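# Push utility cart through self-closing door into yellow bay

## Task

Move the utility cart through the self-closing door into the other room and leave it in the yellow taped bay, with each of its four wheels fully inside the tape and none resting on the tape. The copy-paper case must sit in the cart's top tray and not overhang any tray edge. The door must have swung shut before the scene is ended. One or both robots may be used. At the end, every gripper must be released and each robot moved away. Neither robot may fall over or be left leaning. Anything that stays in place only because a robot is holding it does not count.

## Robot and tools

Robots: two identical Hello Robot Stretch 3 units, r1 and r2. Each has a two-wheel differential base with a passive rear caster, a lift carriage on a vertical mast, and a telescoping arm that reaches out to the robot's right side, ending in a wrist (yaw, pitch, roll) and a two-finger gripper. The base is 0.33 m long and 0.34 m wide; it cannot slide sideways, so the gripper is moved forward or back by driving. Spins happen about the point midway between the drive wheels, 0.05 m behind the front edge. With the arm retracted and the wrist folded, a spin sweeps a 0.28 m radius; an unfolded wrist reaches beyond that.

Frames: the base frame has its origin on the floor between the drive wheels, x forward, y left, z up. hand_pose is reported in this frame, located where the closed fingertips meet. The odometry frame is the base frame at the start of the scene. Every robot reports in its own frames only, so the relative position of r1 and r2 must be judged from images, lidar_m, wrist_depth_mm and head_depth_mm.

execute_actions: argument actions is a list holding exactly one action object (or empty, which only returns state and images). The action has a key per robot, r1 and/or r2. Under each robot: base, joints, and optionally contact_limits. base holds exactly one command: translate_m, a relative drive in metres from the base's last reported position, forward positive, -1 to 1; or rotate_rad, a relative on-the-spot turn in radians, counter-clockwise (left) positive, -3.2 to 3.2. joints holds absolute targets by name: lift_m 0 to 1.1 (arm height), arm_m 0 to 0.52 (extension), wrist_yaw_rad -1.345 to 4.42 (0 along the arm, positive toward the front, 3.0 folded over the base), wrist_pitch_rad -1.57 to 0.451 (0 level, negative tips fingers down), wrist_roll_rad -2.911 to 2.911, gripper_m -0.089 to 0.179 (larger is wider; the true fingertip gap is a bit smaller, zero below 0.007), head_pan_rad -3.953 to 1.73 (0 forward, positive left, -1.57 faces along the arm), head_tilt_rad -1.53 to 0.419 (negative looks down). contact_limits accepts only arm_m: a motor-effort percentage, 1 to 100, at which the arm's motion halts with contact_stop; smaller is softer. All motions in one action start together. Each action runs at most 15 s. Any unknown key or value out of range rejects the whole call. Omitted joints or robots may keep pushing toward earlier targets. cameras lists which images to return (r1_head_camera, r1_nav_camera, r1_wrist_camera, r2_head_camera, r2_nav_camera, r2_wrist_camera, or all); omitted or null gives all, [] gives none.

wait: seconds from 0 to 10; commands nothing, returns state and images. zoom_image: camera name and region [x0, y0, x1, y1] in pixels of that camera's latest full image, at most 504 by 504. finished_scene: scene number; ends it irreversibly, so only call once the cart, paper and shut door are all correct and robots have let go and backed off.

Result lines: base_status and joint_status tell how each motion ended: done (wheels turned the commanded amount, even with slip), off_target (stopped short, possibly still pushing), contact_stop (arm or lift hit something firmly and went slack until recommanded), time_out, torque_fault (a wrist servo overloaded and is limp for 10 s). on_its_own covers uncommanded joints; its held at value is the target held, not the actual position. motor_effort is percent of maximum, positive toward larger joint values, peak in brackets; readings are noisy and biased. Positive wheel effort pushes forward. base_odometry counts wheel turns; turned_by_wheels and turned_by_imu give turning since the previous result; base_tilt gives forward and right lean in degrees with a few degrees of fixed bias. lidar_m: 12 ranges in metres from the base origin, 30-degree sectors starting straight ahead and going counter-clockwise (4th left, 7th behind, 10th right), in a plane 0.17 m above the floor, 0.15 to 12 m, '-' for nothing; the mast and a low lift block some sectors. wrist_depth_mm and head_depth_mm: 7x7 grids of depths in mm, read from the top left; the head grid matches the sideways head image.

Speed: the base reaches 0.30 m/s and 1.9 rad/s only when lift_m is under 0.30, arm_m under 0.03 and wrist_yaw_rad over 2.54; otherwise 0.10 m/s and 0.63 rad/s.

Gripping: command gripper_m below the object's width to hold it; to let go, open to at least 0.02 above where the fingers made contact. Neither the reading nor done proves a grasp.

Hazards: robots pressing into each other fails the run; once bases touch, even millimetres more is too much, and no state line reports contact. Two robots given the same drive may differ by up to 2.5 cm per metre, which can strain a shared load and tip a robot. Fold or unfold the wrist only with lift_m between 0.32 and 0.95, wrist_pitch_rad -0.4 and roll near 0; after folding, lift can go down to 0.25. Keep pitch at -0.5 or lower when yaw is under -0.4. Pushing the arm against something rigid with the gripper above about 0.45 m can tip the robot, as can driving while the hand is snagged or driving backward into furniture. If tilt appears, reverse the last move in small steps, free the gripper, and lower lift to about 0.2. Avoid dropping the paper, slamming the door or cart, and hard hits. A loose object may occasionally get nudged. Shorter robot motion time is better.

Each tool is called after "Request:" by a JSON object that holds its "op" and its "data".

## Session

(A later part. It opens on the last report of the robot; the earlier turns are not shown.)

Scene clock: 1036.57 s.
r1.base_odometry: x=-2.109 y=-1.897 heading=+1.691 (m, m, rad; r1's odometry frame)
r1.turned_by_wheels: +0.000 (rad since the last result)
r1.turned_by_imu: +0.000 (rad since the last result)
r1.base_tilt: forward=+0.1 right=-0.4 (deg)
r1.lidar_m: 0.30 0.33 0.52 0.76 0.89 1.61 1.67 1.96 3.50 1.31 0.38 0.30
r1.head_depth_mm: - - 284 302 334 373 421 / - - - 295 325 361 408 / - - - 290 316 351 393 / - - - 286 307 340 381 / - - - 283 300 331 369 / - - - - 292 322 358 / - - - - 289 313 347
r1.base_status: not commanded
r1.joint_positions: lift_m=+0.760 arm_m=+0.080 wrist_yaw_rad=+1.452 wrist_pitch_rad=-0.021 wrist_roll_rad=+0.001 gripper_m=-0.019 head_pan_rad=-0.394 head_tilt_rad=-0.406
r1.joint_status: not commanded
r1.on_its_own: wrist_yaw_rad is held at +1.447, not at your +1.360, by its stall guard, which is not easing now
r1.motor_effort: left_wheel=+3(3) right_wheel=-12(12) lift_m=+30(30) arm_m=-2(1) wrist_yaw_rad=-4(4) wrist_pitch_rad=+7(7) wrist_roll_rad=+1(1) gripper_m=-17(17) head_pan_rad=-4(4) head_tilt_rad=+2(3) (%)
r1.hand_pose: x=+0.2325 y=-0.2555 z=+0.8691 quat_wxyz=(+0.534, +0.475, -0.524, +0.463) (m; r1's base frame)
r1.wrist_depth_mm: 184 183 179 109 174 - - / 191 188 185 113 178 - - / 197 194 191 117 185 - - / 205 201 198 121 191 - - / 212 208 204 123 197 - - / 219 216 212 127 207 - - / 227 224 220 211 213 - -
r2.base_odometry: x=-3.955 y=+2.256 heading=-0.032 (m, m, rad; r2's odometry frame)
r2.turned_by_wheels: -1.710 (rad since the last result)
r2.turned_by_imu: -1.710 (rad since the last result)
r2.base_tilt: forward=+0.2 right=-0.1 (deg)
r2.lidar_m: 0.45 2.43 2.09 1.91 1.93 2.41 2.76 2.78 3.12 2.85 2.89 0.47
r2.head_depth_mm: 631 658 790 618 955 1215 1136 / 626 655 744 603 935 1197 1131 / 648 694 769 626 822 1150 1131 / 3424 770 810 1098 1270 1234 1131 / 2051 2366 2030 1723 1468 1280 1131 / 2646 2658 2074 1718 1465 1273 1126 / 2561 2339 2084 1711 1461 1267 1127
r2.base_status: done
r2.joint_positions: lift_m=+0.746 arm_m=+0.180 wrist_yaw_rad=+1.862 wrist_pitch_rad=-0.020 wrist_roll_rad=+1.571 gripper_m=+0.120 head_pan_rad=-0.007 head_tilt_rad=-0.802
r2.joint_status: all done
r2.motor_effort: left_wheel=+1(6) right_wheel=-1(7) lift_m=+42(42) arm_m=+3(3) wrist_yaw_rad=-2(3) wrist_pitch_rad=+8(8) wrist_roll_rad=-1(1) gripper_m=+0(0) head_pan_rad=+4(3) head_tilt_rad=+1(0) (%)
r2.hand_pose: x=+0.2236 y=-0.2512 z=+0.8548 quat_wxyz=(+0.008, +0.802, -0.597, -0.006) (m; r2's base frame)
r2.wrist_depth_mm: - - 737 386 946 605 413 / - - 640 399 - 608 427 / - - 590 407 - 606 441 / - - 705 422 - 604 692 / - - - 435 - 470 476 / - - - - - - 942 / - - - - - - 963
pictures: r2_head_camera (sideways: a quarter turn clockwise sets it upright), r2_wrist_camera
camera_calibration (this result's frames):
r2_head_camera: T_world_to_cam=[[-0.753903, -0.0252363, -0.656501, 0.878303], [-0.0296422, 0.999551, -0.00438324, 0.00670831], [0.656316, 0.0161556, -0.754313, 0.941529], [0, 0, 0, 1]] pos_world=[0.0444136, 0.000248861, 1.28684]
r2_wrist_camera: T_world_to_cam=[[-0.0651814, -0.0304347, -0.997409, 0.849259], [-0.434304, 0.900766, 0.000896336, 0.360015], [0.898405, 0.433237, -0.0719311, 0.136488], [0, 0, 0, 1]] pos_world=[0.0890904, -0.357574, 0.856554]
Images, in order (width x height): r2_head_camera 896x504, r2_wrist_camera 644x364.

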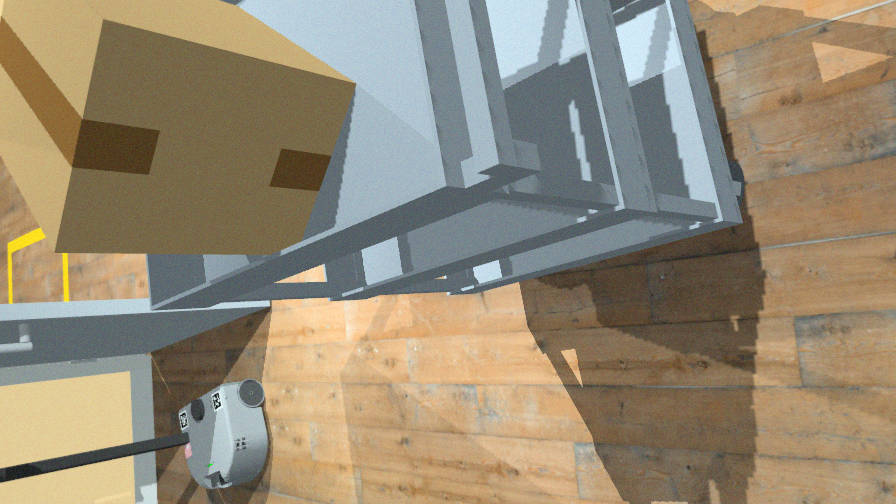

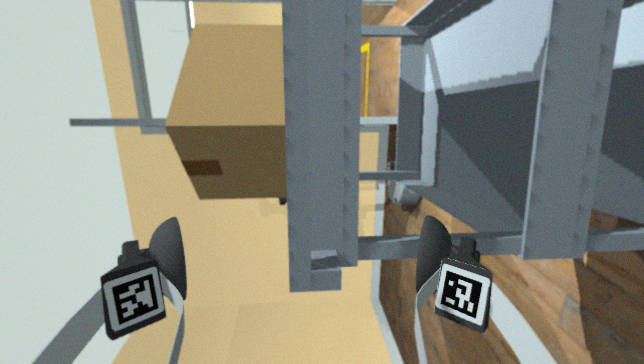

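Request:
{"op": "execute_actions", "data": {"actions": [{"r2":{"base":{"translate_m":0.22}}}], "cameras": ["r2_wrist_camera"]}}

Scene clock: 1040.37 s.
r1.base_odometry: x=-2.109 y=-1.897 heading=+1.691 (m, m, rad; r1's odometry frame)
r1.turned_by_wheels: +0.000 (rad since the last result)
r1.turned_by_imu: +0.000 (rad since the last result)
r1.base_tilt: forward=+0.0 right=-0.4 (deg)
r1.lidar_m: 0.30 0.33 0.51 0.76 0.89 1.61 1.67 1.96 3.51 1.31 0.38 0.30
r1.head_depth_mm: - - 284 302 334 372 421 / - - - 295 324 361 407 / - - - 290 316 350 393 / - - - 286 308 340 381 / - - - 283 300 331 369 / - - - - 293 321 358 / - - - - 288 313 347
r1.base_status: not commanded
r1.joint_positions: lift_m=+0.760 arm_m=+0.080 wrist_yaw_rad=+1.452 wrist_pitch_rad=-0.021 wrist_roll_rad=+0.001 gripper_m=-0.019 head_pan_rad=-0.394 head_tilt_rad=-0.406
r1.joint_status: not commanded
r1.on_its_own: wrist_yaw_rad is held at +1.447, not at your +1.360, by its stall guard, which is not easing now
r1.motor_effort: left_wheel=+3(3) right_wheel=-12(12) lift_m=+30(30) arm_m=-1(1) wrist_yaw_rad=-5(4) wrist_pitch_rad=+7(7) wrist_roll_rad=+0(0) gripper_m=-17(16) head_pan_rad=-4(3) head_tilt_rad=+2(3) (%)
r1.hand_pose: x=+0.2325 y=-0.2555 z=+0.8691 quat_wxyz=(+0.534, +0.475, -0.524, +0.463) (m; r1's base frame)
r1.wrist_depth_mm: 185 182 179 109 174 - - / 190 188 185 113 179 - - / 197 194 191 117 185 - - / 204 201 198 121 191 - - / 210 208 205 123 197 - - / 219 216 212 127 208 - - / 227 224 220 211 213 - -
r2.base_odometry: x=-3.735 y=+2.249 heading=-0.032 (m, m, rad; r2's odometry frame)
r2.turned_by_wheels: +0.000 (rad since the last result)
r2.turned_by_imu: +0.001 (rad since the last result)
r2.base_tilt: forward=+0.2 right=-0.1 (deg)
r2.lidar_m: 0.24 2.08 2.12 1.95 1.96 2.45 2.98 3.01 3.10 2.83 0.38 0.23
r2.head_depth_mm: 631 456 487 577 570 458 1020 / 628 473 521 608 568 472 929 / 3622 493 557 636 567 502 721 / 3636 539 625 662 915 1092 1096 / 1825 2154 1964 1671 1443 1274 1128 / 2447 2650 2072 1722 1461 1271 1134 / 2390 2553 2021 1728 1463 1270 1130
r2.base_status: done
r2.joint_positions: lift_m=+0.746 arm_m=+0.180 wrist_yaw_rad=+1.862 wrist_pitch_rad=-0.020 wrist_roll_rad=+1.571 gripper_m=+0.120 head_pan_rad=-0.007 head_tilt_rad=-0.802
r2.joint_status: not commanded
r2.motor_effort: left_wheel=+2(7) right_wheel=-1(5) lift_m=+43(43) arm_m=+3(3) wrist_yaw_rad=-3(4) wrist_pitch_rad=+9(9) wrist_roll_rad=-1(0) gripper_m=+0(1) head_pan_rad=+2(4) head_tilt_rad=+1(1) (%)
r2.hand_pose: x=+0.2236 y=-0.2512 z=+0.8548 quat_wxyz=(+0.008, +0.802, -0.597, -0.006) (m; r2's base frame)
r2.wrist_depth_mm: - - 536 129 189 599 420 / - 489 461 133 195 604 419 / - 413 409 137 200 605 427 / - 373 382 141 208 605 427 / - - 474 146 212 602 425 / - - - 151 218 529 425 / - - - 155 228 - 393
pictures: r2_wrist_camera
camera_calibration (this result's frames):
r2_wrist_camera: T_world_to_cam=[[-0.0651815, -0.0304345, -0.997409, 0.849259], [-0.434304, 0.900766, 0.000896573, 0.360015], [0.898405, 0.433237, -0.0719311, 0.136488], [0, 0, 0, 1]] pos_world=[0.0890904, -0.357574, 0.856554]
Images, in order (width x height): r2_wrist_camera 644x364.

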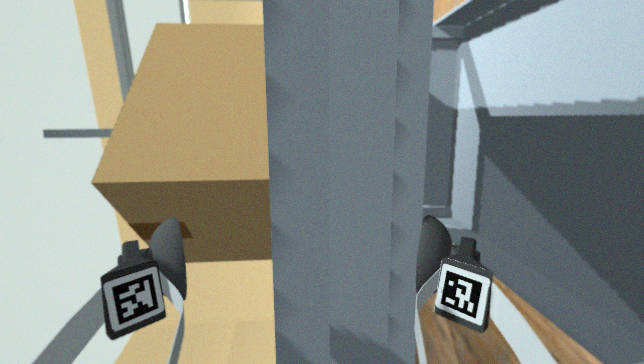

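Request:
{"op": "execute_actions", "data": {"actions": [{"r2":{"base":{"translate_m":0.03}}}], "cameras": []}}

Request:
{"op": "execute_actions", "data": {"actions": [{"r2":{"joints":{"gripper_m":-0.03}}}], "cameras": []}}

Request:
{"op": "execute_actions", "data": {"actions": [{"r2":{"joints":{"arm_m":0.0},"contact_limits":{"arm_m":24}}}], "cameras": ["r2_head_camera"]}}

Scene clock: 1041.80 s.
r1.base_odometry: x=-2.109 y=-1.897 heading=+1.691 (m, m, rad; r1's odometry frame)
r1.turned_by_wheels: +0.000 (rad since the last result)
r1.turned_by_imu: +0.000 (rad since the last result)
r1.base_tilt: forward=+0.2 right=-0.4 (deg)
r1.lidar_m: 0.30 0.33 0.52 0.76 0.89 1.60 1.67 1.96 3.49 1.31 0.38 0.30
r1.head_depth_mm: - - 284 302 334 373 421 / - - - 295 325 361 407 / - - - 290 316 350 394 / - - - 286 308 341 381 / - - - 283 300 331 369 / - - - - 293 322 358 / - - - - 289 313 347
r1.base_status: not commanded
r1.joint_positions: lift_m=+0.760 arm_m=+0.080 wrist_yaw_rad=+1.452 wrist_pitch_rad=-0.021 wrist_roll_rad=+0.001 gripper_m=-0.019 head_pan_rad=-0.394 head_tilt_rad=-0.406
r1.joint_status: not commanded
r1.on_its_own: wrist_yaw_rad is held at +1.447, not at your +1.360, by its stall guard, which is not easing now
r1.motor_effort: left_wheel=+3(3) right_wheel=-12(12) lift_m=+30(30) arm_m=-1(1) wrist_yaw_rad=-5(5) wrist_pitch_rad=+7(7) wrist_roll_rad=+0(0) gripper_m=-17(17) head_pan_rad=-4(3) head_tilt_rad=+3(3) (%)
r1.hand_pose: x=+0.2325 y=-0.2555 z=+0.8691 quat_wxyz=(+0.534, +0.475, -0.524, +0.463) (m; r1's base frame)
r1.wrist_depth_mm: 184 182 179 109 173 - - / 190 188 185 113 179 - - / 197 194 191 117 185 - - / 204 200 197 121 192 - - / 211 208 205 123 197 - - / 220 216 212 127 208 - - / 227 225 219 212 213 - -
r2.base_odometry: x=-3.705 y=+2.248 heading=-0.032 (m, m, rad; r2's odometry frame)
r2.turned_by_wheels: +0.000 (rad since the last result)
r2.turned_by_imu: +0.000 (rad since the last result)
r2.base_tilt: forward=+0.1 right=-0.1 (deg)
r2.lidar_m: 0.22 2.06 2.12 1.95 1.97 2.45 3.01 3.03 3.09 2.82 0.32 0.20
r2.head_depth_mm: 631 456 457 533 570 504 758 / 629 454 488 572 568 494 395 / 3653 472 523 620 567 493 646 / 3627 820 588 636 894 1072 1094 / 1834 2099 1980 1678 1430 1273 1130 / 2397 2631 2042 1718 1463 1270 1130 / 2363 2539 2012 1716 1457 1272 1131
r2.base_status: done
r2.joint_positions: lift_m=+0.746 arm_m=+0.180 wrist_yaw_rad=+1.862 wrist_pitch_rad=-0.024 wrist_roll_rad=+1.572 gripper_m=+0.120 head_pan_rad=-0.007 head_tilt_rad=-0.802
r2.joint_status: not commanded
r2.motor_effort: left_wheel=-1(7) right_wheel=+7(7) lift_m=+42(42) arm_m=+3(3) wrist_yaw_rad=-3(3) wrist_pitch_rad=+10(10) wrist_roll_rad=-1(1) gripper_m=-2(1) head_pan_rad=+2(4) head_tilt_rad=+1(1) (%)
r2.hand_pose: x=+0.2234 y=-0.2511 z=+0.8538 quat_wxyz=(+0.010, +0.802, -0.597, -0.007) (m; r2's base frame)
r2.wrist_depth_mm: - - 495 102 162 590 416 / - 449 427 105 166 597 418 / - 381 383 108 171 611 424 / - 346 351 111 176 609 421 / - 384 412 115 182 608 423 / - - - 119 187 520 423 / - - - 123 195 - 390
pictures: none
No camera images: the call's "cameras" was empty. Leave "cameras" out to get every camera's image.

Scene clock: 1044.50 s.
r1.base_odometry: x=-2.109 y=-1.897 heading=+1.691 (m, m, rad; r1's odometry frame)
r1.turned_by_wheels: +0.000 (rad since the last result)
r1.turned_by_imu: +0.000 (rad since the last result)
r1.base_tilt: forward=+0.1 right=-0.4 (deg)
r1.lidar_m: 0.30 0.33 0.52 0.76 0.89 1.60 1.67 1.96 3.48 1.31 0.38 0.31
r1.head_depth_mm: - - 284 302 334 373 421 / - - - 295 324 362 407 / - - - 290 316 351 394 / - - - 286 308 340 381 / - - - 283 300 330 369 / - - - - 293 322 358 / - - - - 288 313 348
r1.base_status: not commanded
r1.joint_positions: lift_m=+0.760 arm_m=+0.080 wrist_yaw_rad=+1.452 wrist_pitch_rad=-0.021 wrist_roll_rad=+0.001 gripper_m=-0.019 head_pan_rad=-0.394 head_tilt_rad=-0.406
r1.joint_status: not commanded
r1.on_its_own: wrist_yaw_rad is held at +1.447, not at your +1.360, by its stall guard, which is not easing now
r1.motor_effort: left_wheel=+3(3) right_wheel=-12(12) lift_m=+30(30) arm_m=-1(1) wrist_yaw_rad=-5(5) wrist_pitch_rad=+7(7) wrist_roll_rad=+0(0) gripper_m=-17(17) head_pan_rad=-4(4) head_tilt_rad=+3(3) (%)
r1.hand_pose: x=+0.2325 y=-0.2555 z=+0.8691 quat_wxyz=(+0.534, +0.475, -0.524, +0.463) (m; r1's base frame)
r1.wrist_depth_mm: 184 182 180 109 174 - - / 191 188 185 113 180 - - / 196 194 191 117 185 - - / 204 201 198 121 191 - - / 211 208 205 122 197 - - / 219 216 213 127 208 - - / 228 224 220 211 213 - -
r2.base_odometry: x=-3.705 y=+2.248 heading=-0.032 (m, m, rad; r2's odometry frame)
r2.turned_by_wheels: +0.000 (rad since the last result)
r2.turned_by_imu: -0.011 (rad since the last result)
r2.base_tilt: forward=+0.2 right=-0.1 (deg)
r2.lidar_m: 0.22 2.05 2.14 1.95 1.97 2.43 3.01 3.03 3.11 2.82 0.34 0.20
r2.head_depth_mm: 632 456 461 539 569 504 927 / 630 455 490 575 569 495 411 / 3654 473 524 620 568 493 647 / 3649 822 587 636 875 860 1094 / 1814 2173 1920 1637 1435 1275 1130 / 2376 2602 2040 1732 1468 1275 1126 / 2371 2523 2015 1717 1458 1269 1127
r2.base_status: not commanded
r2.joint_positions: lift_m=+0.746 arm_m=+0.180 wrist_yaw_rad=+1.866 wrist_pitch_rad=-0.037 wrist_roll_rad=+1.572 gripper_m=-0.024 head_pan_rad=-0.007 head_tilt_rad=-0.802
r2.joint_status: gripper_m off_target (ended at -0.024, target -0.030)
r2.motor_effort: left_wheel=-3(8) right_wheel=+13(20) lift_m=+39(42) arm_m=+2(3) wrist_yaw_rad=-7(8) wrist_pitch_rad=+15(31) wrist_roll_rad=-1(1) gripper_m=-34(99) head_pan_rad=+3(3) head_tilt_rad=+0(2) (%)
r2.hand_pose: x=+0.2228 y=-0.2506 z=+0.8507 quat_wxyz=(+0.015, +0.803, -0.595, -0.011) (m; r2's base frame)
r2.wrist_depth_mm: - - 508 111 171 577 411 / - 456 442 113 175 597 412 / - 390 386 117 181 589 415 / - 352 354 120 185 599 417 / - 408 393 123 193 606 416 / - - - 126 - 550 424 / - - - 131 205 - 390
pictures: none
No camera images: the call's "cameras" was empty. Leave "cameras" out to get every camera's image.

Scene clock: 1047.07 s.
r1.base_odometry: x=-2.109 y=-1.897 heading=+1.691 (m, m, rad; r1's odometry frame)
r1.turned_by_wheels: +0.000 (rad since the last result)
r1.turned_by_imu: +0.000 (rad since the last result)
r1.base_tilt: forward=+0.1 right=-0.5 (deg)
r1.lidar_m: 0.30 0.33 0.51 0.76 0.89 1.60 1.67 1.96 3.49 1.24 0.38 0.30
r1.head_depth_mm: - - 284 302 334 373 421 / - - - 295 324 361 407 / - - - 290 316 350 394 / - - - 286 308 340 381 / - - - 283 300 331 369 / - - - - 293 321 358 / - - - - 289 314 347
r1.base_status: not commanded
r1.joint_positions: lift_m=+0.760 arm_m=+0.080 wrist_yaw_rad=+1.452 wrist_pitch_rad=-0.021 wrist_roll_rad=+0.001 gripper_m=-0.019 head_pan_rad=-0.394 head_tilt_rad=-0.406
r1.joint_status: not commanded
r1.on_its_own: wrist_yaw_rad is held at +1.447, not at your +1.360, by its stall guard, which is not easing now
r1.motor_effort: left_wheel=+3(3) right_wheel=-12(13) lift_m=+30(30) arm_m=-1(1) wrist_yaw_rad=-5(5) wrist_pitch_rad=+7(7) wrist_roll_rad=+0(0) gripper_m=-17(17) head_pan_rad=-4(4) head_tilt_rad=+2(3) (%)
r1.hand_pose: x=+0.2325 y=-0.2555 z=+0.8691 quat_wxyz=(+0.534, +0.475, -0.524, +0.463) (m; r1's base frame)
r1.wrist_depth_mm: 185 182 179 109 173 - - / 191 188 185 113 179 - - / 196 194 192 117 184 - - / 204 200 197 120 192 - - / 212 208 204 123 198 - - / 220 217 213 127 208 - - / 228 224 220 210 213 - -
r2.base_odometry: x=-3.705 y=+2.248 heading=-0.032 (m, m, rad; r2's odometry frame)
r2.turned_by_wheels: +0.000 (rad since the last result)
r2.turned_by_imu: -0.005 (rad since the last result)
r2.base_tilt: forward=+0.2 right=-0.1 (deg)
r2.lidar_m: 0.24 0.25 2.14 1.95 1.97 2.42 2.99 3.03 3.10 2.83 0.36 0.25
r2.head_depth_mm: 2477 496 623 670 569 449 847 / 629 456 494 628 568 420 987 / 628 454 476 563 567 449 939 / 3607 474 532 620 565 452 921 / 1748 511 603 657 566 449 852 / 2376 2551 2062 1680 605 455 1112 / 2359 2552 2022 1714 1462 1276 1126
r2.base_status: not commanded
r2.joint_positions: lift_m=+0.746 arm_m=+0.001 wrist_yaw_rad=+1.780 wrist_pitch_rad=-0.034 wrist_roll_rad=+1.572 gripper_m=-0.013 head_pan_rad=-0.007 head_tilt_rad=-0.802
r2.joint_status: all done
r2.on_its_own: wrist_yaw_rad is held at +1.809, not at your +1.860, by its stall guard, which is still easing; gripper_m is held at -0.015, not at your -0.030, by its stall guard, which is still easing
r2.motor_effort: left_wheel=-2(9) right_wheel=+11(23) lift_m=+39(39) arm_m=-3(5) wrist_yaw_rad=+32(45) wrist_pitch_rad=+14(16) wrist_roll_rad=+0(1) gripper_m=-30(37) head_pan_rad=+3(3) head_tilt_rad=+0(1) (%)
r2.contact_limits: arm_m 24 (drawing in: default 14, maximum 24; extending or still: default 22, maximum 35)
r2.hand_pose: x=+0.2283 y=-0.0932 z=+0.8514 quat_wxyz=(+0.013, +0.777, -0.629, -0.011) (m; r2's base frame)
r2.wrist_depth_mm: - 444 433 100 158 584 413 / - 391 393 105 165 596 414 / - 353 360 110 174 588 415 / - 353 350 115 183 600 418 / - - 466 120 193 559 419 / - - - 126 - - 415 / - - - 135 216 - 383
pictures: r2_head_camera (sideways: a quarter turn clockwise sets it upright)
camera_calibration (this result's frames):
r2_head_camera: T_world_to_cam=[[-0.753653, -0.0252864, -0.656786, 0.878674], [-0.0297047, 0.999549, -0.00439705, 0.00672668], [0.656601, 0.0161958, -0.754064, 0.941204], [0, 0, 0, 1]] pos_world=[0.0444193, 0.000251282, 1.28686]
Images, in order (width x height): r2_head_camera 896x504.

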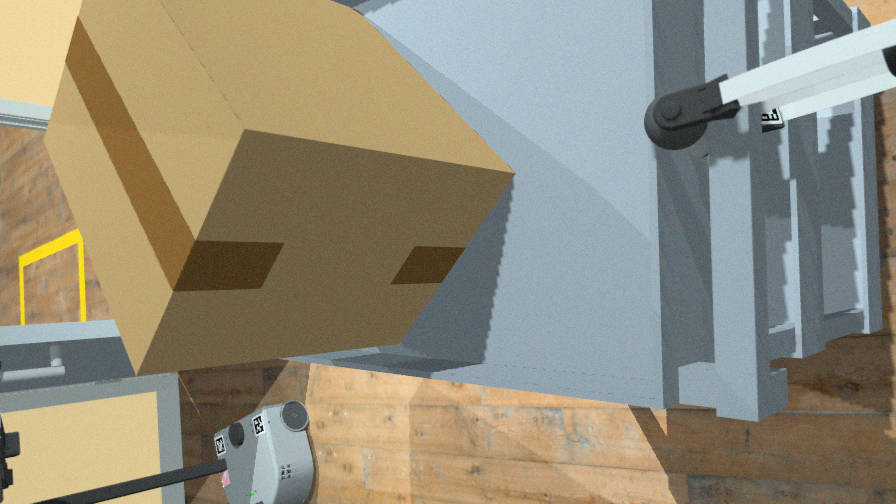

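Request:
{"op": "execute_actions", "data": {"actions": [{"r2":{"joints":{"wrist_yaw_rad":1.72},"base":{"rotate_rad":-0.06}}}], "cameras": []}}

Request:
{"op": "execute_actions", "data": {"actions": [{"r2":{"base":{"translate_m":0.1}}}], "cameras": []}}

Request:
{"op": "execute_actions", "data": {"actions": [{"r2":{"base":{"translate_m":0.15}}}], "cameras": ["r2_head_camera"]}}

Scene clock: 1048.30 s.
r1.base_odometry: x=-2.109 y=-1.897 heading=+1.691 (m, m, rad; r1's odometry frame)
r1.turned_by_wheels: +0.000 (rad since the last result)
r1.turned_by_imu: +0.000 (rad since the last result)
r1.base_tilt: forward=+0.0 right=-0.4 (deg)
r1.lidar_m: 0.30 0.33 0.52 0.76 0.89 1.60 1.67 1.97 3.49 1.25 0.38 0.30
r1.head_depth_mm: - - 284 302 334 372 421 / - - - 295 324 361 407 / - - - 290 316 350 394 / - - - 286 308 340 381 / - - - 283 300 331 369 / - - - - 293 322 358 / - - - - 288 313 347
r1.base_status: not commanded
r1.joint_positions: lift_m=+0.760 arm_m=+0.080 wrist_yaw_rad=+1.452 wrist_pitch_rad=-0.021 wrist_roll_rad=+0.001 gripper_m=-0.019 head_pan_rad=-0.394 head_tilt_rad=-0.406
r1.joint_status: not commanded
r1.on_its_own: wrist_yaw_rad is held at +1.447, not at your +1.360, by its stall guard, which is not easing now
r1.motor_effort: left_wheel=+3(3) right_wheel=-12(12) lift_m=+30(30) arm_m=-1(1) wrist_yaw_rad=-5(5) wrist_pitch_rad=+7(7) wrist_roll_rad=+0(0) gripper_m=-16(18) head_pan_rad=-4(4) head_tilt_rad=+3(3) (%)
r1.hand_pose: x=+0.2325 y=-0.2555 z=+0.8691 quat_wxyz=(+0.534, +0.475, -0.524, +0.463) (m; r1's base frame)
r1.wrist_depth_mm: 185 182 179 109 174 - - / 191 188 184 113 179 - - / 197 195 191 117 185 - - / 204 201 197 121 191 - - / 211 208 204 123 197 - - / 219 216 212 127 209 - - / 228 224 219 212 213 - -
r2.base_odometry: x=-3.705 y=+2.248 heading=-0.092 (m, m, rad; r2's odometry frame)
r2.turned_by_wheels: -0.060 (rad since the last result)
r2.turned_by_imu: -0.058 (rad since the last result)
r2.base_tilt: forward=+0.2 right=-0.1 (deg)
r2.lidar_m: 0.23 0.24 2.21 1.95 1.96 2.33 3.00 3.02 3.21 2.83 0.39 0.25
r2.head_depth_mm: 2549 530 738 670 569 462 884 / 627 472 531 648 568 416 1006 / 626 454 468 565 566 449 973 / 3616 468 511 616 566 446 911 / 3573 489 567 650 565 452 742 / 1697 556 1968 1599 574 496 1113 / 2401 2577 2004 1724 1466 1272 1127
r2.base_status: done
r2.joint_positions: lift_m=+0.746 arm_m=+0.001 wrist_yaw_rad=+1.737 wrist_pitch_rad=-0.022 wrist_roll_rad=+1.573 gripper_m=-0.007 head_pan_rad=-0.007 head_tilt_rad=-0.802
r2.joint_status: all done
r2.on_its_own: gripper_m is held at -0.008, not at your -0.030, by its stall guard, which is not easing now; wrist_yaw_rad is at rest, and its effort (-20) is outside its rest range (-12 to +12)
r2.motor_effort: left_wheel=+3(13) right_wheel=-11(14) lift_m=+39(39) arm_m=+1(1) wrist_yaw_rad=-20(57) wrist_pitch_rad=+9(14) wrist_roll_rad=-1(1) gripper_m=-23(28) head_pan_rad=+4(3) head_tilt_rad=+0(1) (%)
r2.hand_pose: x=+0.2308 y=-0.1035 z=+0.8545 quat_wxyz=(+0.008, +0.763, -0.646, -0.008) (m; r2's base frame)
r2.wrist_depth_mm: - - - 111 171 576 421 / - 476 450 115 176 604 423 / - 393 400 118 180 615 424 / - 354 361 121 186 616 429 / - 419 397 124 192 610 426 / - - - 127 - 580 426 / - - - 133 204 - 394
pictures: none
No camera images: the call's "cameras" was empty. Leave "cameras" out to get every camera's image.

Scene clock: 1050.27 s.
r1.base_odometry: x=-2.109 y=-1.897 heading=+1.691 (m, m, rad; r1's odometry frame)
r1.turned_by_wheels: +0.000 (rad since the last result)
r1.turned_by_imu: +0.000 (rad since the last result)
r1.base_tilt: forward=+0.0 right=-0.4 (deg)
r1.lidar_m: 0.30 0.33 0.52 0.76 0.89 1.60 1.67 1.96 3.49 1.22 0.38 0.30
r1.head_depth_mm: - - 284 302 333 373 421 / - - - 295 325 361 407 / - - - 290 316 350 393 / - - - 286 307 341 381 / - - - 283 300 331 368 / - - - - 293 321 357 / - - - - 289 313 347
r1.base_status: not commanded
r1.joint_positions: lift_m=+0.760 arm_m=+0.080 wrist_yaw_rad=+1.452 wrist_pitch_rad=-0.021 wrist_roll_rad=+0.001 gripper_m=-0.019 head_pan_rad=-0.394 head_tilt_rad=-0.406
r1.joint_status: not commanded
r1.on_its_own: wrist_yaw_rad is held at +1.447, not at your +1.360, by its stall guard, which is not easing now
r1.motor_effort: left_wheel=+3(3) right_wheel=-12(12) lift_m=+30(30) arm_m=-1(1) wrist_yaw_rad=-4(4) wrist_pitch_rad=+7(7) wrist_roll_rad=+1(1) gripper_m=-17(16) head_pan_rad=-4(4) head_tilt_rad=+3(2) (%)
r1.hand_pose: x=+0.2325 y=-0.2555 z=+0.8691 quat_wxyz=(+0.534, +0.475, -0.524, +0.463) (m; r1's base frame)
r1.wrist_depth_mm: 185 182 179 109 174 - - / 190 187 186 113 179 - - / 197 194 191 117 185 - - / 204 201 197 121 191 - - / 211 209 205 123 197 - - / 219 216 212 127 208 - - / 227 224 220 211 212 - -
r2.base_odometry: x=-3.606 y=+2.239 heading=-0.092 (m, m, rad; r2's odometry frame)
r2.turned_by_wheels: +0.000 (rad since the last result)
r2.turned_by_imu: -0.163 (rad since the last result)
r2.base_tilt: forward=+0.1 right=-0.1 (deg)
r2.lidar_m: 0.19 0.19 2.47 2.00 1.98 2.15 3.10 3.07 3.35 2.82 0.49 0.24
r2.head_depth_mm: 2926 2689 2055 672 569 503 1137 / 2699 680 767 669 568 413 1039 / 2556 474 538 636 567 471 929 / 625 453 444 535 567 494 672 / 624 451 471 576 568 491 387 / 3593 451 501 617 565 491 1072 / 3623 468 543 681 1430 1273 1122
r2.base_status: done
r2.joint_positions: lift_m=+0.746 arm_m=+0.001 wrist_yaw_rad=+1.732 wrist_pitch_rad=-0.027 wrist_roll_rad=+1.575 gripper_m=-0.007 head_pan_rad=-0.007 head_tilt_rad=-0.802
r2.joint_status: not commanded
r2.on_its_own: gripper_m is held at -0.008, not at your -0.030, by its stall guard, which is not easing now; wrist_yaw_rad is at rest, and its effort (-14) is outside its rest range (-12 to +12)
r2.motor_effort: left_wheel=+2(15) right_wheel=+10(18) lift_m=+39(39) arm_m=+1(1) wrist_yaw_rad=-14(65) wrist_pitch_rad=+11(14) wrist_roll_rad=-2(3) gripper_m=-25(24) head_pan_rad=+4(3) head_tilt_rad=+1(0) (%)
r2.hand_pose: x=+0.2308 y=-0.1046 z=+0.8532 quat_wxyz=(+0.009, +0.762, -0.648, -0.010) (m; r2's base frame)
r2.wrist_depth_mm: - - - 132 199 - 412 / - - - 131 198 562 419 / - - 504 130 195 597 420 / - 426 416 129 194 606 419 / - 350 359 127 191 603 419 / - 388 - 126 430 606 424 / - - 488 125 187 602 428
pictures: none
No camera images: the call's "cameras" was empty. Leave "cameras" out to get every camera's image.

Scene clock: 1052.80 s.
r1.base_odometry: x=-2.109 y=-1.897 heading=+1.691 (m, m, rad; r1's odometry frame)
r1.turned_by_wheels: +0.000 (rad since the last result)
r1.turned_by_imu: +0.000 (rad since the last result)
r1.base_tilt: forward=+0.1 right=-0.4 (deg)
r1.lidar_m: 0.30 0.33 0.52 0.76 0.89 1.60 1.67 1.96 3.51 1.16 0.38 0.30
r1.head_depth_mm: - - 284 302 334 373 421 / - - - 295 324 361 407 / - - - 290 315 350 393 / - - - 286 307 340 380 / - - - 283 300 331 369 / - - - - 293 322 358 / - - - - 289 313 347
r1.base_status: not commanded
r1.joint_positions: lift_m=+0.760 arm_m=+0.080 wrist_yaw_rad=+1.452 wrist_pitch_rad=-0.021 wrist_roll_rad=+0.001 gripper_m=-0.019 head_pan_rad=-0.394 head_tilt_rad=-0.406
r1.joint_status: not commanded
r1.on_its_own: wrist_yaw_rad is held at +1.447, not at your +1.360, by its stall guard, which is not easing now
r1.motor_effort: left_wheel=+3(3) right_wheel=-12(12) lift_m=+30(30) arm_m=-1(1) wrist_yaw_rad=-5(5) wrist_pitch_rad=+7(7) wrist_roll_rad=+1(0) gripper_m=-17(17) head_pan_rad=-4(4) head_tilt_rad=+3(3) (%)
r1.hand_pose: x=+0.2325 y=-0.2555 z=+0.8691 quat_wxyz=(+0.534, +0.475, -0.524, +0.463) (m; r1's base frame)
r1.wrist_depth_mm: 184 183 180 109 174 - - / 190 188 185 113 179 - - / 197 194 191 117 185 - - / 203 201 198 121 191 - - / 211 208 205 123 197 - - / 219 216 213 127 208 - - / 227 224 220 212 212 - -
r2.base_odometry: x=-3.456 y=+2.225 heading=-0.092 (m, m, rad; r2's odometry frame)
r2.turned_by_wheels: +0.000 (rad since the last result)
r2.turned_by_imu: -0.127 (rad since the last result)
r2.base_tilt: forward=+0.1 right=+0.0 (deg)
r2.lidar_m: 0.16 0.16 2.76 2.10 2.06 2.12 2.93 3.19 3.32 2.83 2.74 0.23
r2.head_depth_mm: 3111 2691 2107 639 582 811 1154 / 2948 2693 2108 668 568 409 1088 / 2807 2664 765 669 569 503 394 / 2597 631 743 651 567 492 414 / 2413 451 404 484 554 492 430 / 2287 450 401 487 556 492 442 / 3632 448 407 497 563 510 1128
r2.base_status: done
r2.joint_positions: lift_m=+0.746 arm_m=+0.001 wrist_yaw_rad=+1.731 wrist_pitch_rad=-0.025 wrist_roll_rad=+1.561 gripper_m=-0.007 head_pan_rad=-0.007 head_tilt_rad=-0.802
r2.joint_status: not commanded
r2.on_its_own: gripper_m is held at -0.008, not at your -0.030, by its stall guard, which is still easing; wrist_yaw_rad is at rest, and its effort (-13) is outside its rest range (-12 to +12)
r2.motor_effort: left_wheel=+2(10) right_wheel=+3(15) lift_m=+39(40) arm_m=+1(1) wrist_yaw_rad=-13(28) wrist_pitch_rad=+11(11) wrist_roll_rad=+3(3) gripper_m=-25(26) head_pan_rad=+3(3) head_tilt_rad=+1(0) (%)
r2.hand_pose: x=+0.2309 y=-0.1049 z=+0.8536 quat_wxyz=(+0.013, +0.761, -0.648, -0.004) (m; r2's base frame)
r2.wrist_depth_mm: - - - 243 - - 358 / - - - 162 - - 406 / - - - 152 656 569 420 / - - 606 143 213 613 424 / - 493 452 134 201 601 422 / - 360 - 126 768 610 425 / - 338 353 122 177 610 423
pictures: r2_head_camera (sideways: a quarter turn clockwise sets it upright)
camera_calibration (this result's frames):
r2_head_camera: T_world_to_cam=[[-0.753653, -0.0252863, -0.656786, 0.878674], [-0.0297046, 0.999549, -0.00439706, 0.00672669], [0.656601, 0.0161957, -0.754064, 0.941204], [0, 0, 0, 1]] pos_world=[0.0444193, 0.000251279, 1.28686]
Images, in order (width x height): r2_head_camera 896x504.

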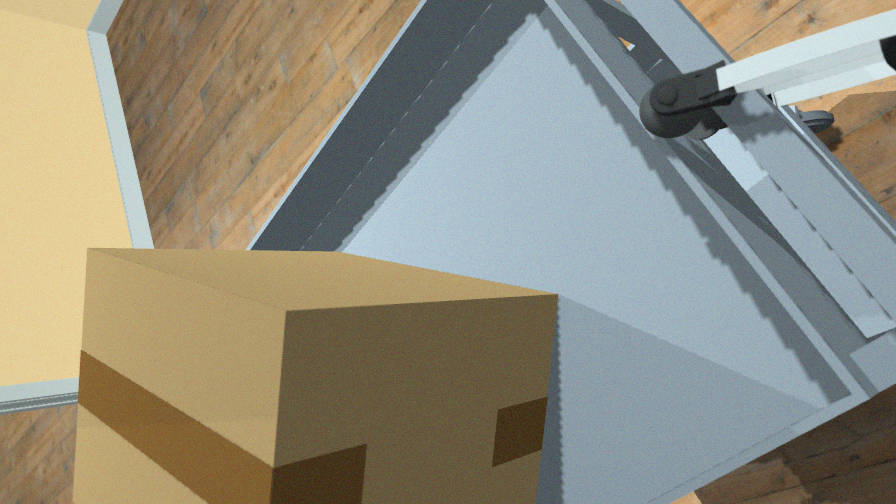

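Request:
{"op": "execute_actions", "data": {"actions": [{"r2":{"joints":{"gripper_m":0.12}}}], "cameras": []}}

Request:
{"op": "execute_actions", "data": {"actions": [{"r2":{"base":{"translate_m":-0.35},"joints":{"wrist_yaw_rad":1.86}}}], "cameras": ["r2_head_camera","r2_nav_camera"]}}

Scene clock: 1054.77 s.
r1.base_odometry: x=-2.109 y=-1.897 heading=+1.691 (m, m, rad; r1's odometry frame)
r1.turned_by_wheels: +0.000 (rad since the last result)
r1.turned_by_imu: +0.000 (rad since the last result)
r1.base_tilt: forward=+0.1 right=-0.3 (deg)
r1.lidar_m: 0.30 0.33 0.52 0.76 0.89 1.60 1.67 1.96 3.47 1.16 0.38 0.30
r1.head_depth_mm: - - 284 302 334 373 422 / - - - 295 324 361 408 / - - - 290 315 350 394 / - - - 286 307 340 381 / - - - 283 300 331 369 / - - - - 293 322 358 / - - - - 288 313 347
r1.base_status: not commanded
r1.joint_positions: lift_m=+0.760 arm_m=+0.080 wrist_yaw_rad=+1.452 wrist_pitch_rad=-0.021 wrist_roll_rad=+0.001 gripper_m=-0.019 head_pan_rad=-0.394 head_tilt_rad=-0.406
r1.joint_status: not commanded
r1.on_its_own: wrist_yaw_rad is held at +1.447, not at your +1.360, by its stall guard, which is not easing now
r1.motor_effort: left_wheel=+3(3) right_wheel=-12(12) lift_m=+30(30) arm_m=-2(1) wrist_yaw_rad=-5(4) wrist_pitch_rad=+7(7) wrist_roll_rad=+0(0) gripper_m=-17(17) head_pan_rad=-4(3) head_tilt_rad=+2(3) (%)
r1.hand_pose: x=+0.2325 y=-0.2555 z=+0.8691 quat_wxyz=(+0.534, +0.475, -0.524, +0.463) (m; r1's base frame)
r1.wrist_depth_mm: 184 182 179 109 174 - - / 191 188 185 113 179 - - / 197 195 191 117 185 - - / 204 201 197 121 191 - - / 211 208 205 123 197 - - / 219 215 212 127 208 - - / 228 224 220 213 212 - -
r2.base_odometry: x=-3.456 y=+2.225 heading=-0.092 (m, m, rad; r2's odometry frame)
r2.turned_by_wheels: +0.000 (rad since the last result)
r2.turned_by_imu: +0.001 (rad since the last result)
r2.base_tilt: forward=+0.1 right=-0.1 (deg)
r2.lidar_m: 0.15 0.16 2.76 2.10 2.06 2.12 2.92 3.18 3.34 2.83 2.74 0.23
r2.head_depth_mm: 3139 2692 2086 639 582 769 1152 / 2936 2674 2111 669 569 437 1096 / 2787 2656 764 667 567 504 394 / 2574 627 742 652 566 492 411 / 2423 451 404 481 554 492 433 / 2313 450 400 487 554 492 442 / 3603 448 406 497 564 510 1128
r2.base_status: not commanded
r2.joint_positions: lift_m=+0.746 arm_m=+0.001 wrist_yaw_rad=+1.723 wrist_pitch_rad=-0.023 wrist_roll_rad=+1.569 gripper_m=+0.120 head_pan_rad=-0.007 head_tilt_rad=-0.802
r2.joint_status: all done
r2.motor_effort: left_wheel=+1(3) right_wheel=-1(3) lift_m=+39(39) arm_m=+1(1) wrist_yaw_rad=-4(19) wrist_pitch_rad=+10(11) wrist_roll_rad=+1(3) gripper_m=+0(97) head_pan_rad=+3(3) head_tilt_rad=+0(1) (%)
r2.hand_pose: x=+0.2313 y=-0.1069 z=+0.8542 quat_wxyz=(+0.010, +0.759, -0.651, -0.007) (m; r2's base frame)
r2.wrist_depth_mm: - - - 246 - - 360 / - - - 164 - - 404 / - - - 153 - 570 423 / - - - 144 214 608 422 / - - 458 136 199 610 425 / - - 363 128 186 575 425 / - 342 345 121 178 655 427
pictures: none
No camera images: the call's "cameras" was empty. Leave "cameras" out to get every camera's image.

Scene clock: 1059.67 s.
r1.base_odometry: x=-2.109 y=-1.897 heading=+1.691 (m, m, rad; r1's odometry frame)
r1.turned_by_wheels: +0.000 (rad since the last result)
r1.turned_by_imu: +0.000 (rad since the last result)
r1.base_tilt: forward=+0.1 right=-0.4 (deg)
r1.lidar_m: 0.30 0.33 0.51 0.76 0.89 1.60 1.67 1.97 2.15 1.16 0.38 0.30
r1.head_depth_mm: - - 284 302 334 373 422 / - - - 295 325 361 408 / - - - 290 316 350 393 / - - - 286 308 340 381 / - - - 283 300 331 370 / - - - - 293 322 358 / - - - - 288 313 347
r1.base_status: not commanded
r1.joint_positions: lift_m=+0.760 arm_m=+0.080 wrist_yaw_rad=+1.452 wrist_pitch_rad=-0.021 wrist_roll_rad=+0.001 gripper_m=-0.019 head_pan_rad=-0.394 head_tilt_rad=-0.406
r1.joint_status: not commanded
r1.on_its_own: wrist_yaw_rad is held at +1.447, not at your +1.360, by its stall guard, which is not easing now
r1.motor_effort: left_wheel=+3(3) right_wheel=-12(12) lift_m=+30(30) arm_m=-1(1) wrist_yaw_rad=-4(5) wrist_pitch_rad=+7(7) wrist_roll_rad=+0(0) gripper_m=-17(17) head_pan_rad=-4(4) head_tilt_rad=+3(3) (%)
r1.hand_pose: x=+0.2325 y=-0.2555 z=+0.8691 quat_wxyz=(+0.534, +0.475, -0.524, +0.463) (m; r1's base frame)
r1.wrist_depth_mm: 184 182 179 109 174 - - / 191 187 184 113 178 - - / 197 194 190 117 185 - - / 203 201 198 120 191 - - / 211 208 206 123 197 - - / 220 216 211 127 208 - - / 228 225 221 212 213 - -
r2.base_odometry: x=-3.805 y=+2.257 heading=-0.092 (m, m, rad; r2's odometry frame)
r2.turned_by_wheels: +0.000 (rad since the last result)
r2.turned_by_imu: +0.000 (rad since the last result)
r2.base_tilt: forward=+0.3 right=-0.1 (deg)
r2.lidar_m: 0.48 0.61 2.61 1.92 1.88 1.94 2.68 2.88 3.01 3.02 2.91 0.69
r2.head_depth_mm: 3320 2684 795 1736 1470 1286 1153 / 3247 2671 755 1078 1409 1280 1116 / 3127 969 812 1079 1261 1281 1133 / 841 924 800 656 998 1233 1129 / 650 707 784 636 927 1211 1127 / 654 716 783 1071 1376 1270 1130 / 653 726 847 1427 1459 1275 1124
r2.base_status: done
r2.joint_positions: lift_m=+0.746 arm_m=+0.001 wrist_yaw_rad=+1.857 wrist_pitch_rad=-0.023 wrist_roll_rad=+1.569 gripper_m=+0.120 head_pan_rad=-0.007 head_tilt_rad=-0.802
r2.joint_status: all done
r2.motor_effort: left_wheel=+1(5) right_wheel=+0(5) lift_m=+39(39) arm_m=+1(1) wrist_yaw_rad=+3(3) wrist_pitch_rad=+10(10) wrist_roll_rad=+0(0) gripper_m=+0(1) head_pan_rad=+3(3) head_tilt_rad=+0(0) (%)
r2.hand_pose: x=+0.2239 y=-0.0736 z=+0.8542 quat_wxyz=(+0.010, +0.801, -0.599, -0.006) (m; r2's base frame)
r2.wrist_depth_mm: - - - 543 - 562 744 / - - - 514 - 539 780 / - - 702 488 - 520 771 / - - 696 476 - 498 714 / - - - 964 - 863 858 / - - - - - - 974 / - - - - - - 933
pictures: r2_head_camera (sideways: a quarter turn clockwise sets it upright), r2_nav_camera (sideways: a quarter turn counterclockwise sets it upright)
camera_calibration (this result's frames):
r2_head_camera: T_world_to_cam=[[-0.753653, -0.0252862, -0.656786, 0.878674], [-0.0297045, 0.999549, -0.00439706, 0.00672668], [0.656601, 0.0161956, -0.754064, 0.941204], [0, 0, 0, 1]] pos_world=[0.0444193, 0.000251273, 1.28686]
r2_nav_camera: T_world_to_cam=[[0.717928, -0.0059471, 0.696092, -0.863158], [-0.0157102, -0.999847, 0.00766081, 0.0415155], [0.69594, -0.0164357, -0.717911, 0.880502], [0, 0, 0, 1]] pos_world=[0.00756058, 0.0508476, 1.23264]
Images, in order (width x height): r2_head_camera 896x504, r2_nav_camera 672x504.

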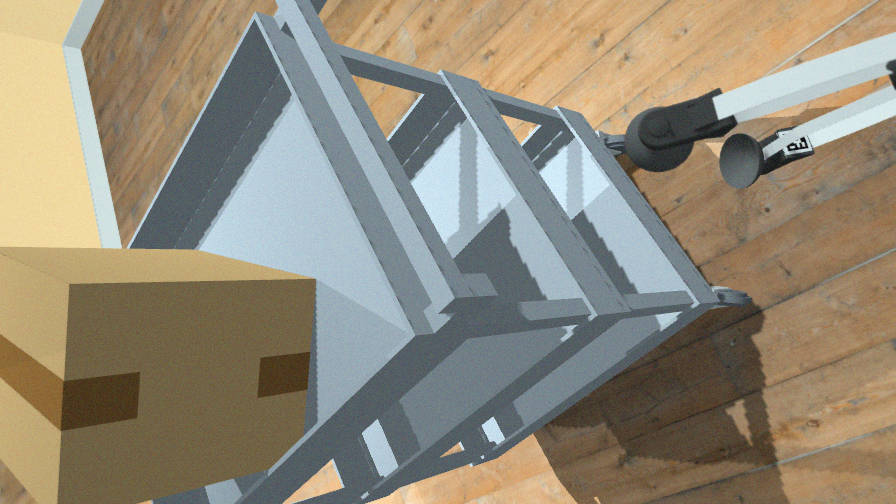

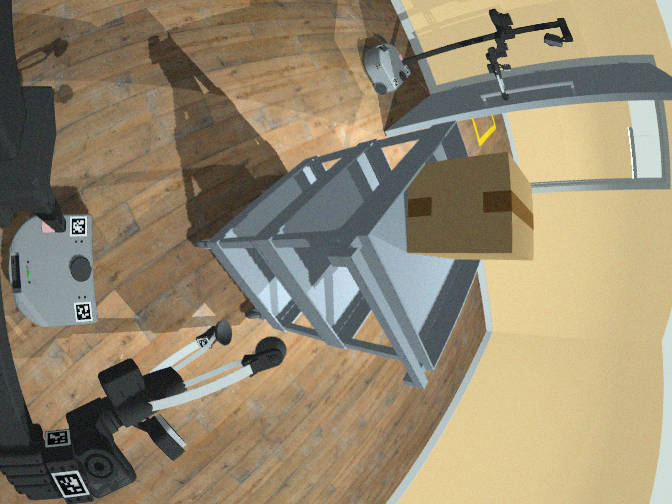

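Request:
{"op": "execute_actions", "data": {"actions": [{"r2":{"base":{"rotate_rad":1.57},"joints":{"wrist_roll_rad":0.0,"lift_m":0.55}}}], "cameras": []}}

Request:
{"op": "execute_actions", "data": {"actions": [{"r2":{"base":{"translate_m":0.47}}}], "cameras": []}}

Request:
{"op": "execute_actions", "data": {"actions": [{"r2":{"base":{"rotate_rad":-1.065},"joints":{"head_pan_rad":-1.2,"head_tilt_rad":-0.8}}}], "cameras": []}}

Request:
{"op": "execute_actions", "data": {"actions": [{"r2":{"base":{"translate_m":0.5},"joints":{"wrist_yaw_rad":0.0,"gripper_m":0.13}}}], "cameras": ["r2_head_camera","r2_nav_camera"]}}

Scene clock: 1063.80 s.
r1.base_odometry: x=-2.109 y=-1.897 heading=+1.691 (m, m, rad; r1's odometry frame)
r1.turned_by_wheels: +0.000 (rad since the last result)
r1.turned_by_imu: +0.000 (rad since the last result)
r1.base_tilt: forward=+0.1 right=-0.4 (deg)
r1.lidar_m: 0.30 0.33 0.52 0.76 0.89 1.60 1.67 1.96 3.48 1.17 0.38 0.30
r1.head_depth_mm: - - 284 303 333 373 422 / - - - 295 324 361 408 / - - - 290 316 350 394 / - - - 286 307 340 381 / - - - 283 300 331 369 / - - - - 293 322 357 / - - - - 289 313 348
r1.base_status: not commanded
r1.joint_positions: lift_m=+0.760 arm_m=+0.080 wrist_yaw_rad=+1.452 wrist_pitch_rad=-0.021 wrist_roll_rad=+0.001 gripper_m=-0.019 head_pan_rad=-0.394 head_tilt_rad=-0.406
r1.joint_status: not commanded
r1.on_its_own: wrist_yaw_rad is held at +1.447, not at your +1.360, by its stall guard, which is not easing now
r1.motor_effort: left_wheel=+3(3) right_wheel=-12(12) lift_m=+30(30) arm_m=-1(1) wrist_yaw_rad=-5(3) wrist_pitch_rad=+7(7) wrist_roll_rad=+0(1) gripper_m=-17(16) head_pan_rad=-4(4) head_tilt_rad=+3(3) (%)
r1.hand_pose: x=+0.2325 y=-0.2555 z=+0.8691 quat_wxyz=(+0.534, +0.475, -0.524, +0.463) (m; r1's base frame)
r1.wrist_depth_mm: 185 181 180 109 174 - - / 190 187 185 113 180 - - / 197 195 191 117 185 - - / 204 201 198 120 191 - - / 212 209 204 123 197 - - / 219 217 211 127 207 - - / 228 224 219 212 213 - -
r2.base_odometry: x=-3.805 y=+2.257 heading=+1.478 (m, m, rad; r2's odometry frame)
r2.turned_by_wheels: +1.570 (rad since the last result)
r2.turned_by_imu: +1.571 (rad since the last result)
r2.base_tilt: forward=+0.2 right=-0.1 (deg)
r2.lidar_m: 1.92 1.86 1.95 2.73 2.92 3.02 3.00 2.91 0.68 0.48 0.64 2.58
r2.head_depth_mm: 2186 2498 2104 1731 1470 1282 1134 / 2055 2374 2093 1738 1472 1283 1117 / 1938 2246 2109 1728 1473 1278 1134 / 1852 2099 2097 1737 1466 1275 1133 / 1763 1996 2081 1720 1465 1274 1131 / 1675 1892 2037 1725 1458 1276 1127 / 1600 1794 1964 1715 1457 1278 1123
r2.base_status: done
r2.joint_positions: lift_m=+0.551 arm_m=+0.001 wrist_yaw_rad=+1.857 wrist_pitch_rad=-0.023 wrist_roll_rad=+0.004 gripper_m=+0.120 head_pan_rad=-0.007 head_tilt_rad=-0.802
r2.joint_status: all done
r2.motor_effort: left_wheel=-1(6) right_wheel=+2(7) lift_m=+15(35) arm_m=+1(1) wrist_yaw_rad=+3(3) wrist_pitch_rad=+10(10) wrist_roll_rad=-2(3) gripper_m=+0(0) head_pan_rad=+3(4) head_tilt_rad=+1(1) (%)
r2.hand_pose: x=+0.2239 y=-0.0736 z=+0.6594 quat_wxyz=(+0.429, +0.572, -0.418, +0.560) (m; r2's base frame)
r2.wrist_depth_mm: - - - - - - - / - - - - - - - / - - - - - - - / - - - - - - - / - - - - - - - / - - - - - - - / - - - - - - -
pictures: none
No camera images: the call's "cameras" was empty. Leave "cameras" out to get every camera's image.

Scene clock: 1069.67 s.
r1.base_odometry: x=-2.109 y=-1.897 heading=+1.691 (m, m, rad; r1's odometry frame)
r1.turned_by_wheels: +0.000 (rad since the last result)
r1.turned_by_imu: +0.001 (rad since the last result)
r1.base_tilt: forward=+0.1 right=-0.4 (deg)
r1.lidar_m: 0.30 0.33 0.52 0.76 0.89 1.61 1.67 1.97 1.94 1.16 0.38 0.30
r1.head_depth_mm: - - 284 303 333 373 421 / - - - 295 325 361 408 / - - - 290 316 350 394 / - - - 286 308 340 381 / - - - 283 300 331 369 / - - - - 293 322 357 / - - - - 288 313 347
r1.base_status: not commanded
r1.joint_positions: lift_m=+0.760 arm_m=+0.080 wrist_yaw_rad=+1.452 wrist_pitch_rad=-0.021 wrist_roll_rad=+0.001 gripper_m=-0.019 head_pan_rad=-0.394 head_tilt_rad=-0.406
r1.joint_status: not commanded
r1.on_its_own: wrist_yaw_rad is held at +1.447, not at your +1.360, by its stall guard, which is not easing now
r1.motor_effort: left_wheel=+3(3) right_wheel=-12(12) lift_m=+30(30) arm_m=-1(1) wrist_yaw_rad=-4(5) wrist_pitch_rad=+7(7) wrist_roll_rad=+1(1) gripper_m=-17(17) head_pan_rad=-4(4) head_tilt_rad=+3(3) (%)
r1.hand_pose: x=+0.2325 y=-0.2555 z=+0.8691 quat_wxyz=(+0.534, +0.475, -0.524, +0.463) (m; r1's base frame)
r1.wrist_depth_mm: 185 183 179 109 174 - - / 191 187 185 113 179 - - / 198 194 191 117 185 - - / 203 201 197 121 192 - - / 212 208 205 123 198 - - / 219 216 213 127 208 - - / 227 224 219 212 213 - -
r2.base_odometry: x=-3.761 y=+2.725 heading=+1.478 (m, m, rad; r2's odometry frame)
r2.turned_by_wheels: +0.000 (rad since the last result)
r2.turned_by_imu: +0.003 (rad since the last result)
r2.base_tilt: forward=+0.1 right=-0.1 (deg)
r2.lidar_m: 1.49 1.44 1.51 2.12 3.14 3.26 3.43 0.94 0.63 0.78 1.94 1.99
r2.head_depth_mm: 1679 1983 2108 1727 1476 1284 1135 / 1580 1833 2027 1738 1476 1283 1117 / 1504 1738 1984 1728 1469 1285 1135 / 1423 1637 1899 1722 1462 1275 1127 / 1352 1538 1792 1720 1461 1277 1128 / 1290 1460 1687 1730 1467 1275 1129 / 1231 1388 1586 1704 1459 1275 1125
r2.base_status: done
r2.joint_positions: lift_m=+0.551 arm_m=+0.001 wrist_yaw_rad=+1.857 wrist_pitch_rad=-0.023 wrist_roll_rad=+0.004 gripper_m=+0.120 head_pan_rad=-0.007 head_tilt_rad=-0.802
r2.joint_status: not commanded
r2.motor_effort: left_wheel=-1(3) right_wheel=+2(7) lift_m=+16(15) arm_m=+1(1) wrist_yaw_rad=+2(2) wrist_pitch_rad=+10(10) wrist_roll_rad=-2(2) gripper_m=+0(1) head_pan_rad=+2(3) head_tilt_rad=+0(0) (%)
r2.hand_pose: x=+0.2239 y=-0.0736 z=+0.6594 quat_wxyz=(+0.429, +0.572, -0.418, +0.560) (m; r2's base frame)
r2.wrist_depth_mm: - - - - - - - / - - - - - - - / - - - - - - - / - - - - - - - / - - - - - - - / - - - - - - - / - - - - - - -
pictures: none
No camera images: the call's "cameras" was empty. Leave "cameras" out to get every camera's image.

Scene clock: 1072.30 s.
r1.base_odometry: x=-2.109 y=-1.897 heading=+1.691 (m, m, rad; r1's odometry frame)
r1.turned_by_wheels: +0.000 (rad since the last result)
r1.turned_by_imu: +0.000 (rad since the last result)
r1.base_tilt: forward=+0.1 right=-0.5 (deg)
r1.lidar_m: 0.30 0.33 0.52 0.76 0.89 1.60 1.67 1.96 1.93 1.16 0.38 0.30
r1.head_depth_mm: - - 284 302 334 373 422 / - - - 295 324 361 407 / - - - 290 316 350 394 / - - - 286 307 340 381 / - - - 282 300 331 369 / - - - - 293 322 358 / - - - - 289 313 347
r1.base_status: not commanded
r1.joint_positions: lift_m=+0.760 arm_m=+0.080 wrist_yaw_rad=+1.452 wrist_pitch_rad=-0.021 wrist_roll_rad=+0.001 gripper_m=-0.019 head_pan_rad=-0.394 head_tilt_rad=-0.406
r1.joint_status: not commanded
r1.on_its_own: wrist_yaw_rad is held at +1.447, not at your +1.360, by its stall guard, which is not easing now
r1.motor_effort: left_wheel=+3(3) right_wheel=-12(12) lift_m=+30(30) arm_m=-1(1) wrist_yaw_rad=-5(5) wrist_pitch_rad=+7(7) wrist_roll_rad=+1(1) gripper_m=-16(16) head_pan_rad=-5(4) head_tilt_rad=+2(2) (%)
r1.hand_pose: x=+0.2325 y=-0.2555 z=+0.8691 quat_wxyz=(+0.534, +0.475, -0.524, +0.463) (m; r1's base frame)
r1.wrist_depth_mm: 185 182 179 109 174 - - / 190 188 184 113 180 - - / 196 194 191 116 185 - - / 204 201 198 121 190 - - / 211 208 204 123 197 - - / 219 215 213 127 208 - - / 227 224 220 211 212 - -
r2.base_odometry: x=-3.761 y=+2.725 heading=+0.413 (m, m, rad; r2's odometry frame)
r2.turned_by_wheels: -1.065 (rad since the last result)
r2.turned_by_imu: -1.065 (rad since the last result)
r2.base_tilt: forward=+0.1 right=-0.1 (deg)
r2.lidar_m: 1.95 2.05 1.50 1.44 1.50 2.05 3.11 3.23 3.46 3.32 0.63 0.77
r2.head_depth_mm: 2808 2678 2110 1728 1470 1282 1131 / 2899 2658 2095 1722 1467 1284 1170 / 3017 1003 1919 1680 1471 1275 1170 / 3130 1025 766 1072 1299 1272 1149 / 3166 956 782 1091 1320 1275 1148 / 713 791 801 1094 1353 1274 1129 / 687 746 805 1122 1370 1270 1127
r2.base_status: done
r2.joint_positions: lift_m=+0.551 arm_m=+0.001 wrist_yaw_rad=+1.857 wrist_pitch_rad=-0.023 wrist_roll_rad=+0.004 gripper_m=+0.120 head_pan_rad=-1.193 head_tilt_rad=-0.802
r2.joint_status: all done
r2.motor_effort: left_wheel=+2(7) right_wheel=-1(3) lift_m=+15(15) arm_m=+1(1) wrist_yaw_rad=+2(2) wrist_pitch_rad=+10(10) wrist_roll_rad=-2(2) gripper_m=-1(0) head_pan_rad=-3(43) head_tilt_rad=+0(1) (%)
r2.hand_pose: x=+0.2239 y=-0.0736 z=+0.6594 quat_wxyz=(+0.429, +0.572, -0.418, +0.560) (m; r2's base frame)
r2.wrist_depth_mm: - - - - - - - / - - - - - - - / - - - - - - - / - - - - - - - / - - - - - - 660 / - - - - - - - / - - - - - - -
pictures: none
No camera images: the call's "cameras" was empty. Leave "cameras" out to get every camera's image.

Scene clock: 1078.40 s.
r1.base_odometry: x=-2.109 y=-1.897 heading=+1.691 (m, m, rad; r1's odometry frame)
r1.turned_by_wheels: +0.000 (rad since the last result)
r1.turned_by_imu: +0.001 (rad since the last result)
r1.base_tilt: forward=+0.1 right=-0.4 (deg)
r1.lidar_m: 0.30 0.33 0.52 0.76 0.89 1.60 1.67 1.96 1.43 1.16 0.38 0.31
r1.head_depth_mm: - - 284 303 334 373 422 / - - - 294 324 361 408 / - - - 290 316 350 394 / - - - 286 308 340 381 / - - - 283 300 330 369 / - - - - 293 322 358 / - - - - 288 313 347
r1.base_status: not commanded
r1.joint_positions: lift_m=+0.760 arm_m=+0.080 wrist_yaw_rad=+1.452 wrist_pitch_rad=-0.021 wrist_roll_rad=+0.001 gripper_m=-0.019 head_pan_rad=-0.394 head_tilt_rad=-0.406
r1.joint_status: not commanded
r1.on_its_own: wrist_yaw_rad is held at +1.447, not at your +1.360, by its stall guard, which is not easing now
r1.motor_effort: left_wheel=+3(3) right_wheel=-12(12) lift_m=+30(30) arm_m=-1(1) wrist_yaw_rad=-5(5) wrist_pitch_rad=+7(7) wrist_roll_rad=+1(1) gripper_m=-16(17) head_pan_rad=-4(3) head_tilt_rad=+2(2) (%)
r1.hand_pose: x=+0.2325 y=-0.2555 z=+0.8691 quat_wxyz=(+0.534, +0.475, -0.524, +0.463) (m; r1's base frame)
r1.wrist_depth_mm: 184 182 179 109 174 - - / 190 188 185 113 179 - - / 197 194 191 117 185 - - / 203 201 198 121 191 - - / 211 208 205 123 197 - - / 220 216 212 127 208 - - / 228 225 220 211 213 - -
r2.base_odometry: x=-3.303 y=+2.926 heading=+0.413 (m, m, rad; r2's odometry frame)
r2.turned_by_wheels: +0.000 (rad since the last result)
r2.turned_by_imu: +0.003 (rad since the last result)
r2.base_tilt: forward=+0.2 right=-0.1 (deg)
r2.lidar_m: 1.45 2.04 1.50 1.44 1.50 2.05 3.62 3.76 0.59 0.54 0.55 1.34
r2.head_depth_mm: 626 523 625 673 953 1190 1135 / 625 575 641 1022 977 1197 1132 / 639 662 736 1021 976 1220 1133 / 3057 887 809 1046 1000 1226 1132 / 3217 2628 774 1022 1374 1273 1126 / 3276 2630 2079 1721 1462 1274 1125 / 2962 2642 2089 1707 1459 1274 1127
r2.base_status: done
r2.joint_positions: lift_m=+0.551 arm_m=+0.001 wrist_yaw_rad=+0.003 wrist_pitch_rad=-0.023 wrist_roll_rad=+0.004 gripper_m=+0.130 head_pan_rad=-1.193 head_tilt_rad=-0.802
r2.joint_status: all done
r2.motor_effort: left_wheel=+1(6) right_wheel=-1(2) lift_m=+15(15) arm_m=+1(1) wrist_yaw_rad=-4(3) wrist_pitch_rad=+10(10) wrist_roll_rad=-1(2) gripper_m=-1(54) head_pan_rad=-3(4) head_tilt_rad=+1(0) (%)
r2.hand_pose: x=-0.0206 y=-0.4014 z=+0.6594 quat_wxyz=(+0.706, +0.009, -0.708, -0.007) (m; r2's base frame)
r2.wrist_depth_mm: 253 263 276 292 307 326 - / 440 444 461 474 486 367 - / - - - - - - - / - - - - - - - / - 686 727 714 655 - - / 474 - 500 500 368 - - / 301 313 332 350 373 412 -
pictures: r2_head_camera (sideways: a quarter turn clockwise sets it upright), r2_nav_camera (sideways: a quarter turn counterclockwise sets it upright)
camera_calibration (this result's frames):
r2_head_camera: T_world_to_cam=[[-0.306173, 0.689122, -0.656786, 0.875944], [0.915402, 0.402517, -0.00439706, 0.000961518], [0.261338, -0.60257, -0.754064, 0.943615], [0, 0, 0, 1]] pos_world=[0.0207085, -0.0354263, 1.28686]
r2_nav_camera: T_world_to_cam=[[0.263819, -0.667724, 0.696092, -0.860388], [-0.932716, -0.360531, 0.00766081, 0.0471093], [0.245848, -0.651277, -0.717911, 0.883248], [0, 0, 0, 1]] pos_world=[0.0537818, 0.0177217, 1.23264]
Images, in order (width x height): r2_head_camera 896x504, r2_nav_camera 672x504.

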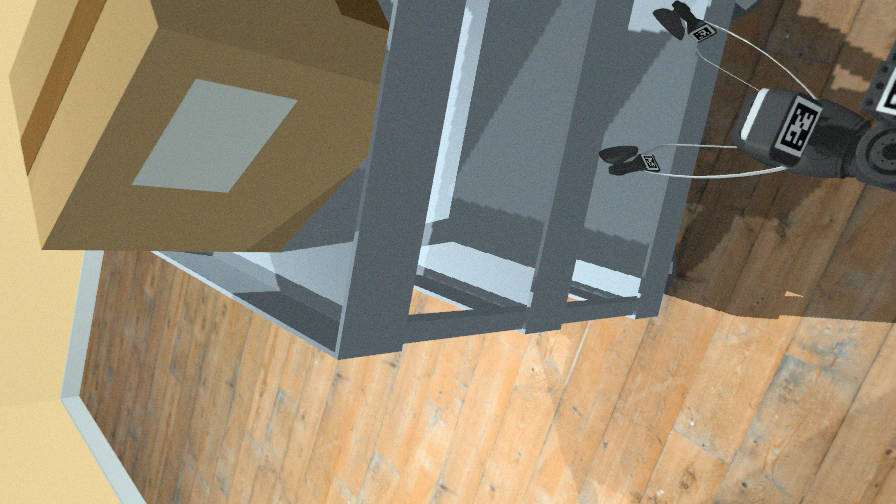

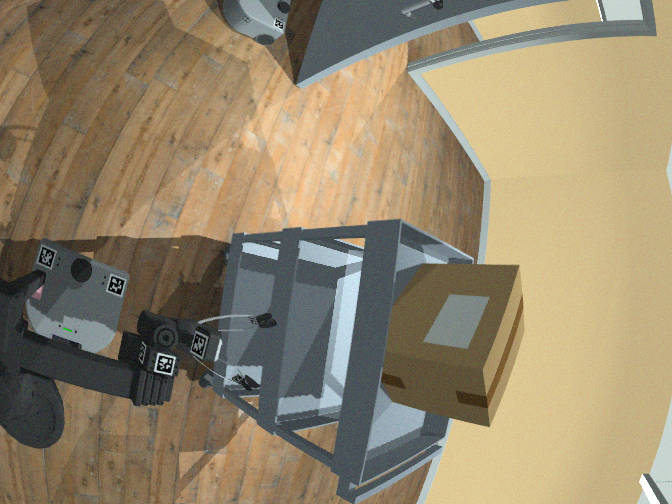

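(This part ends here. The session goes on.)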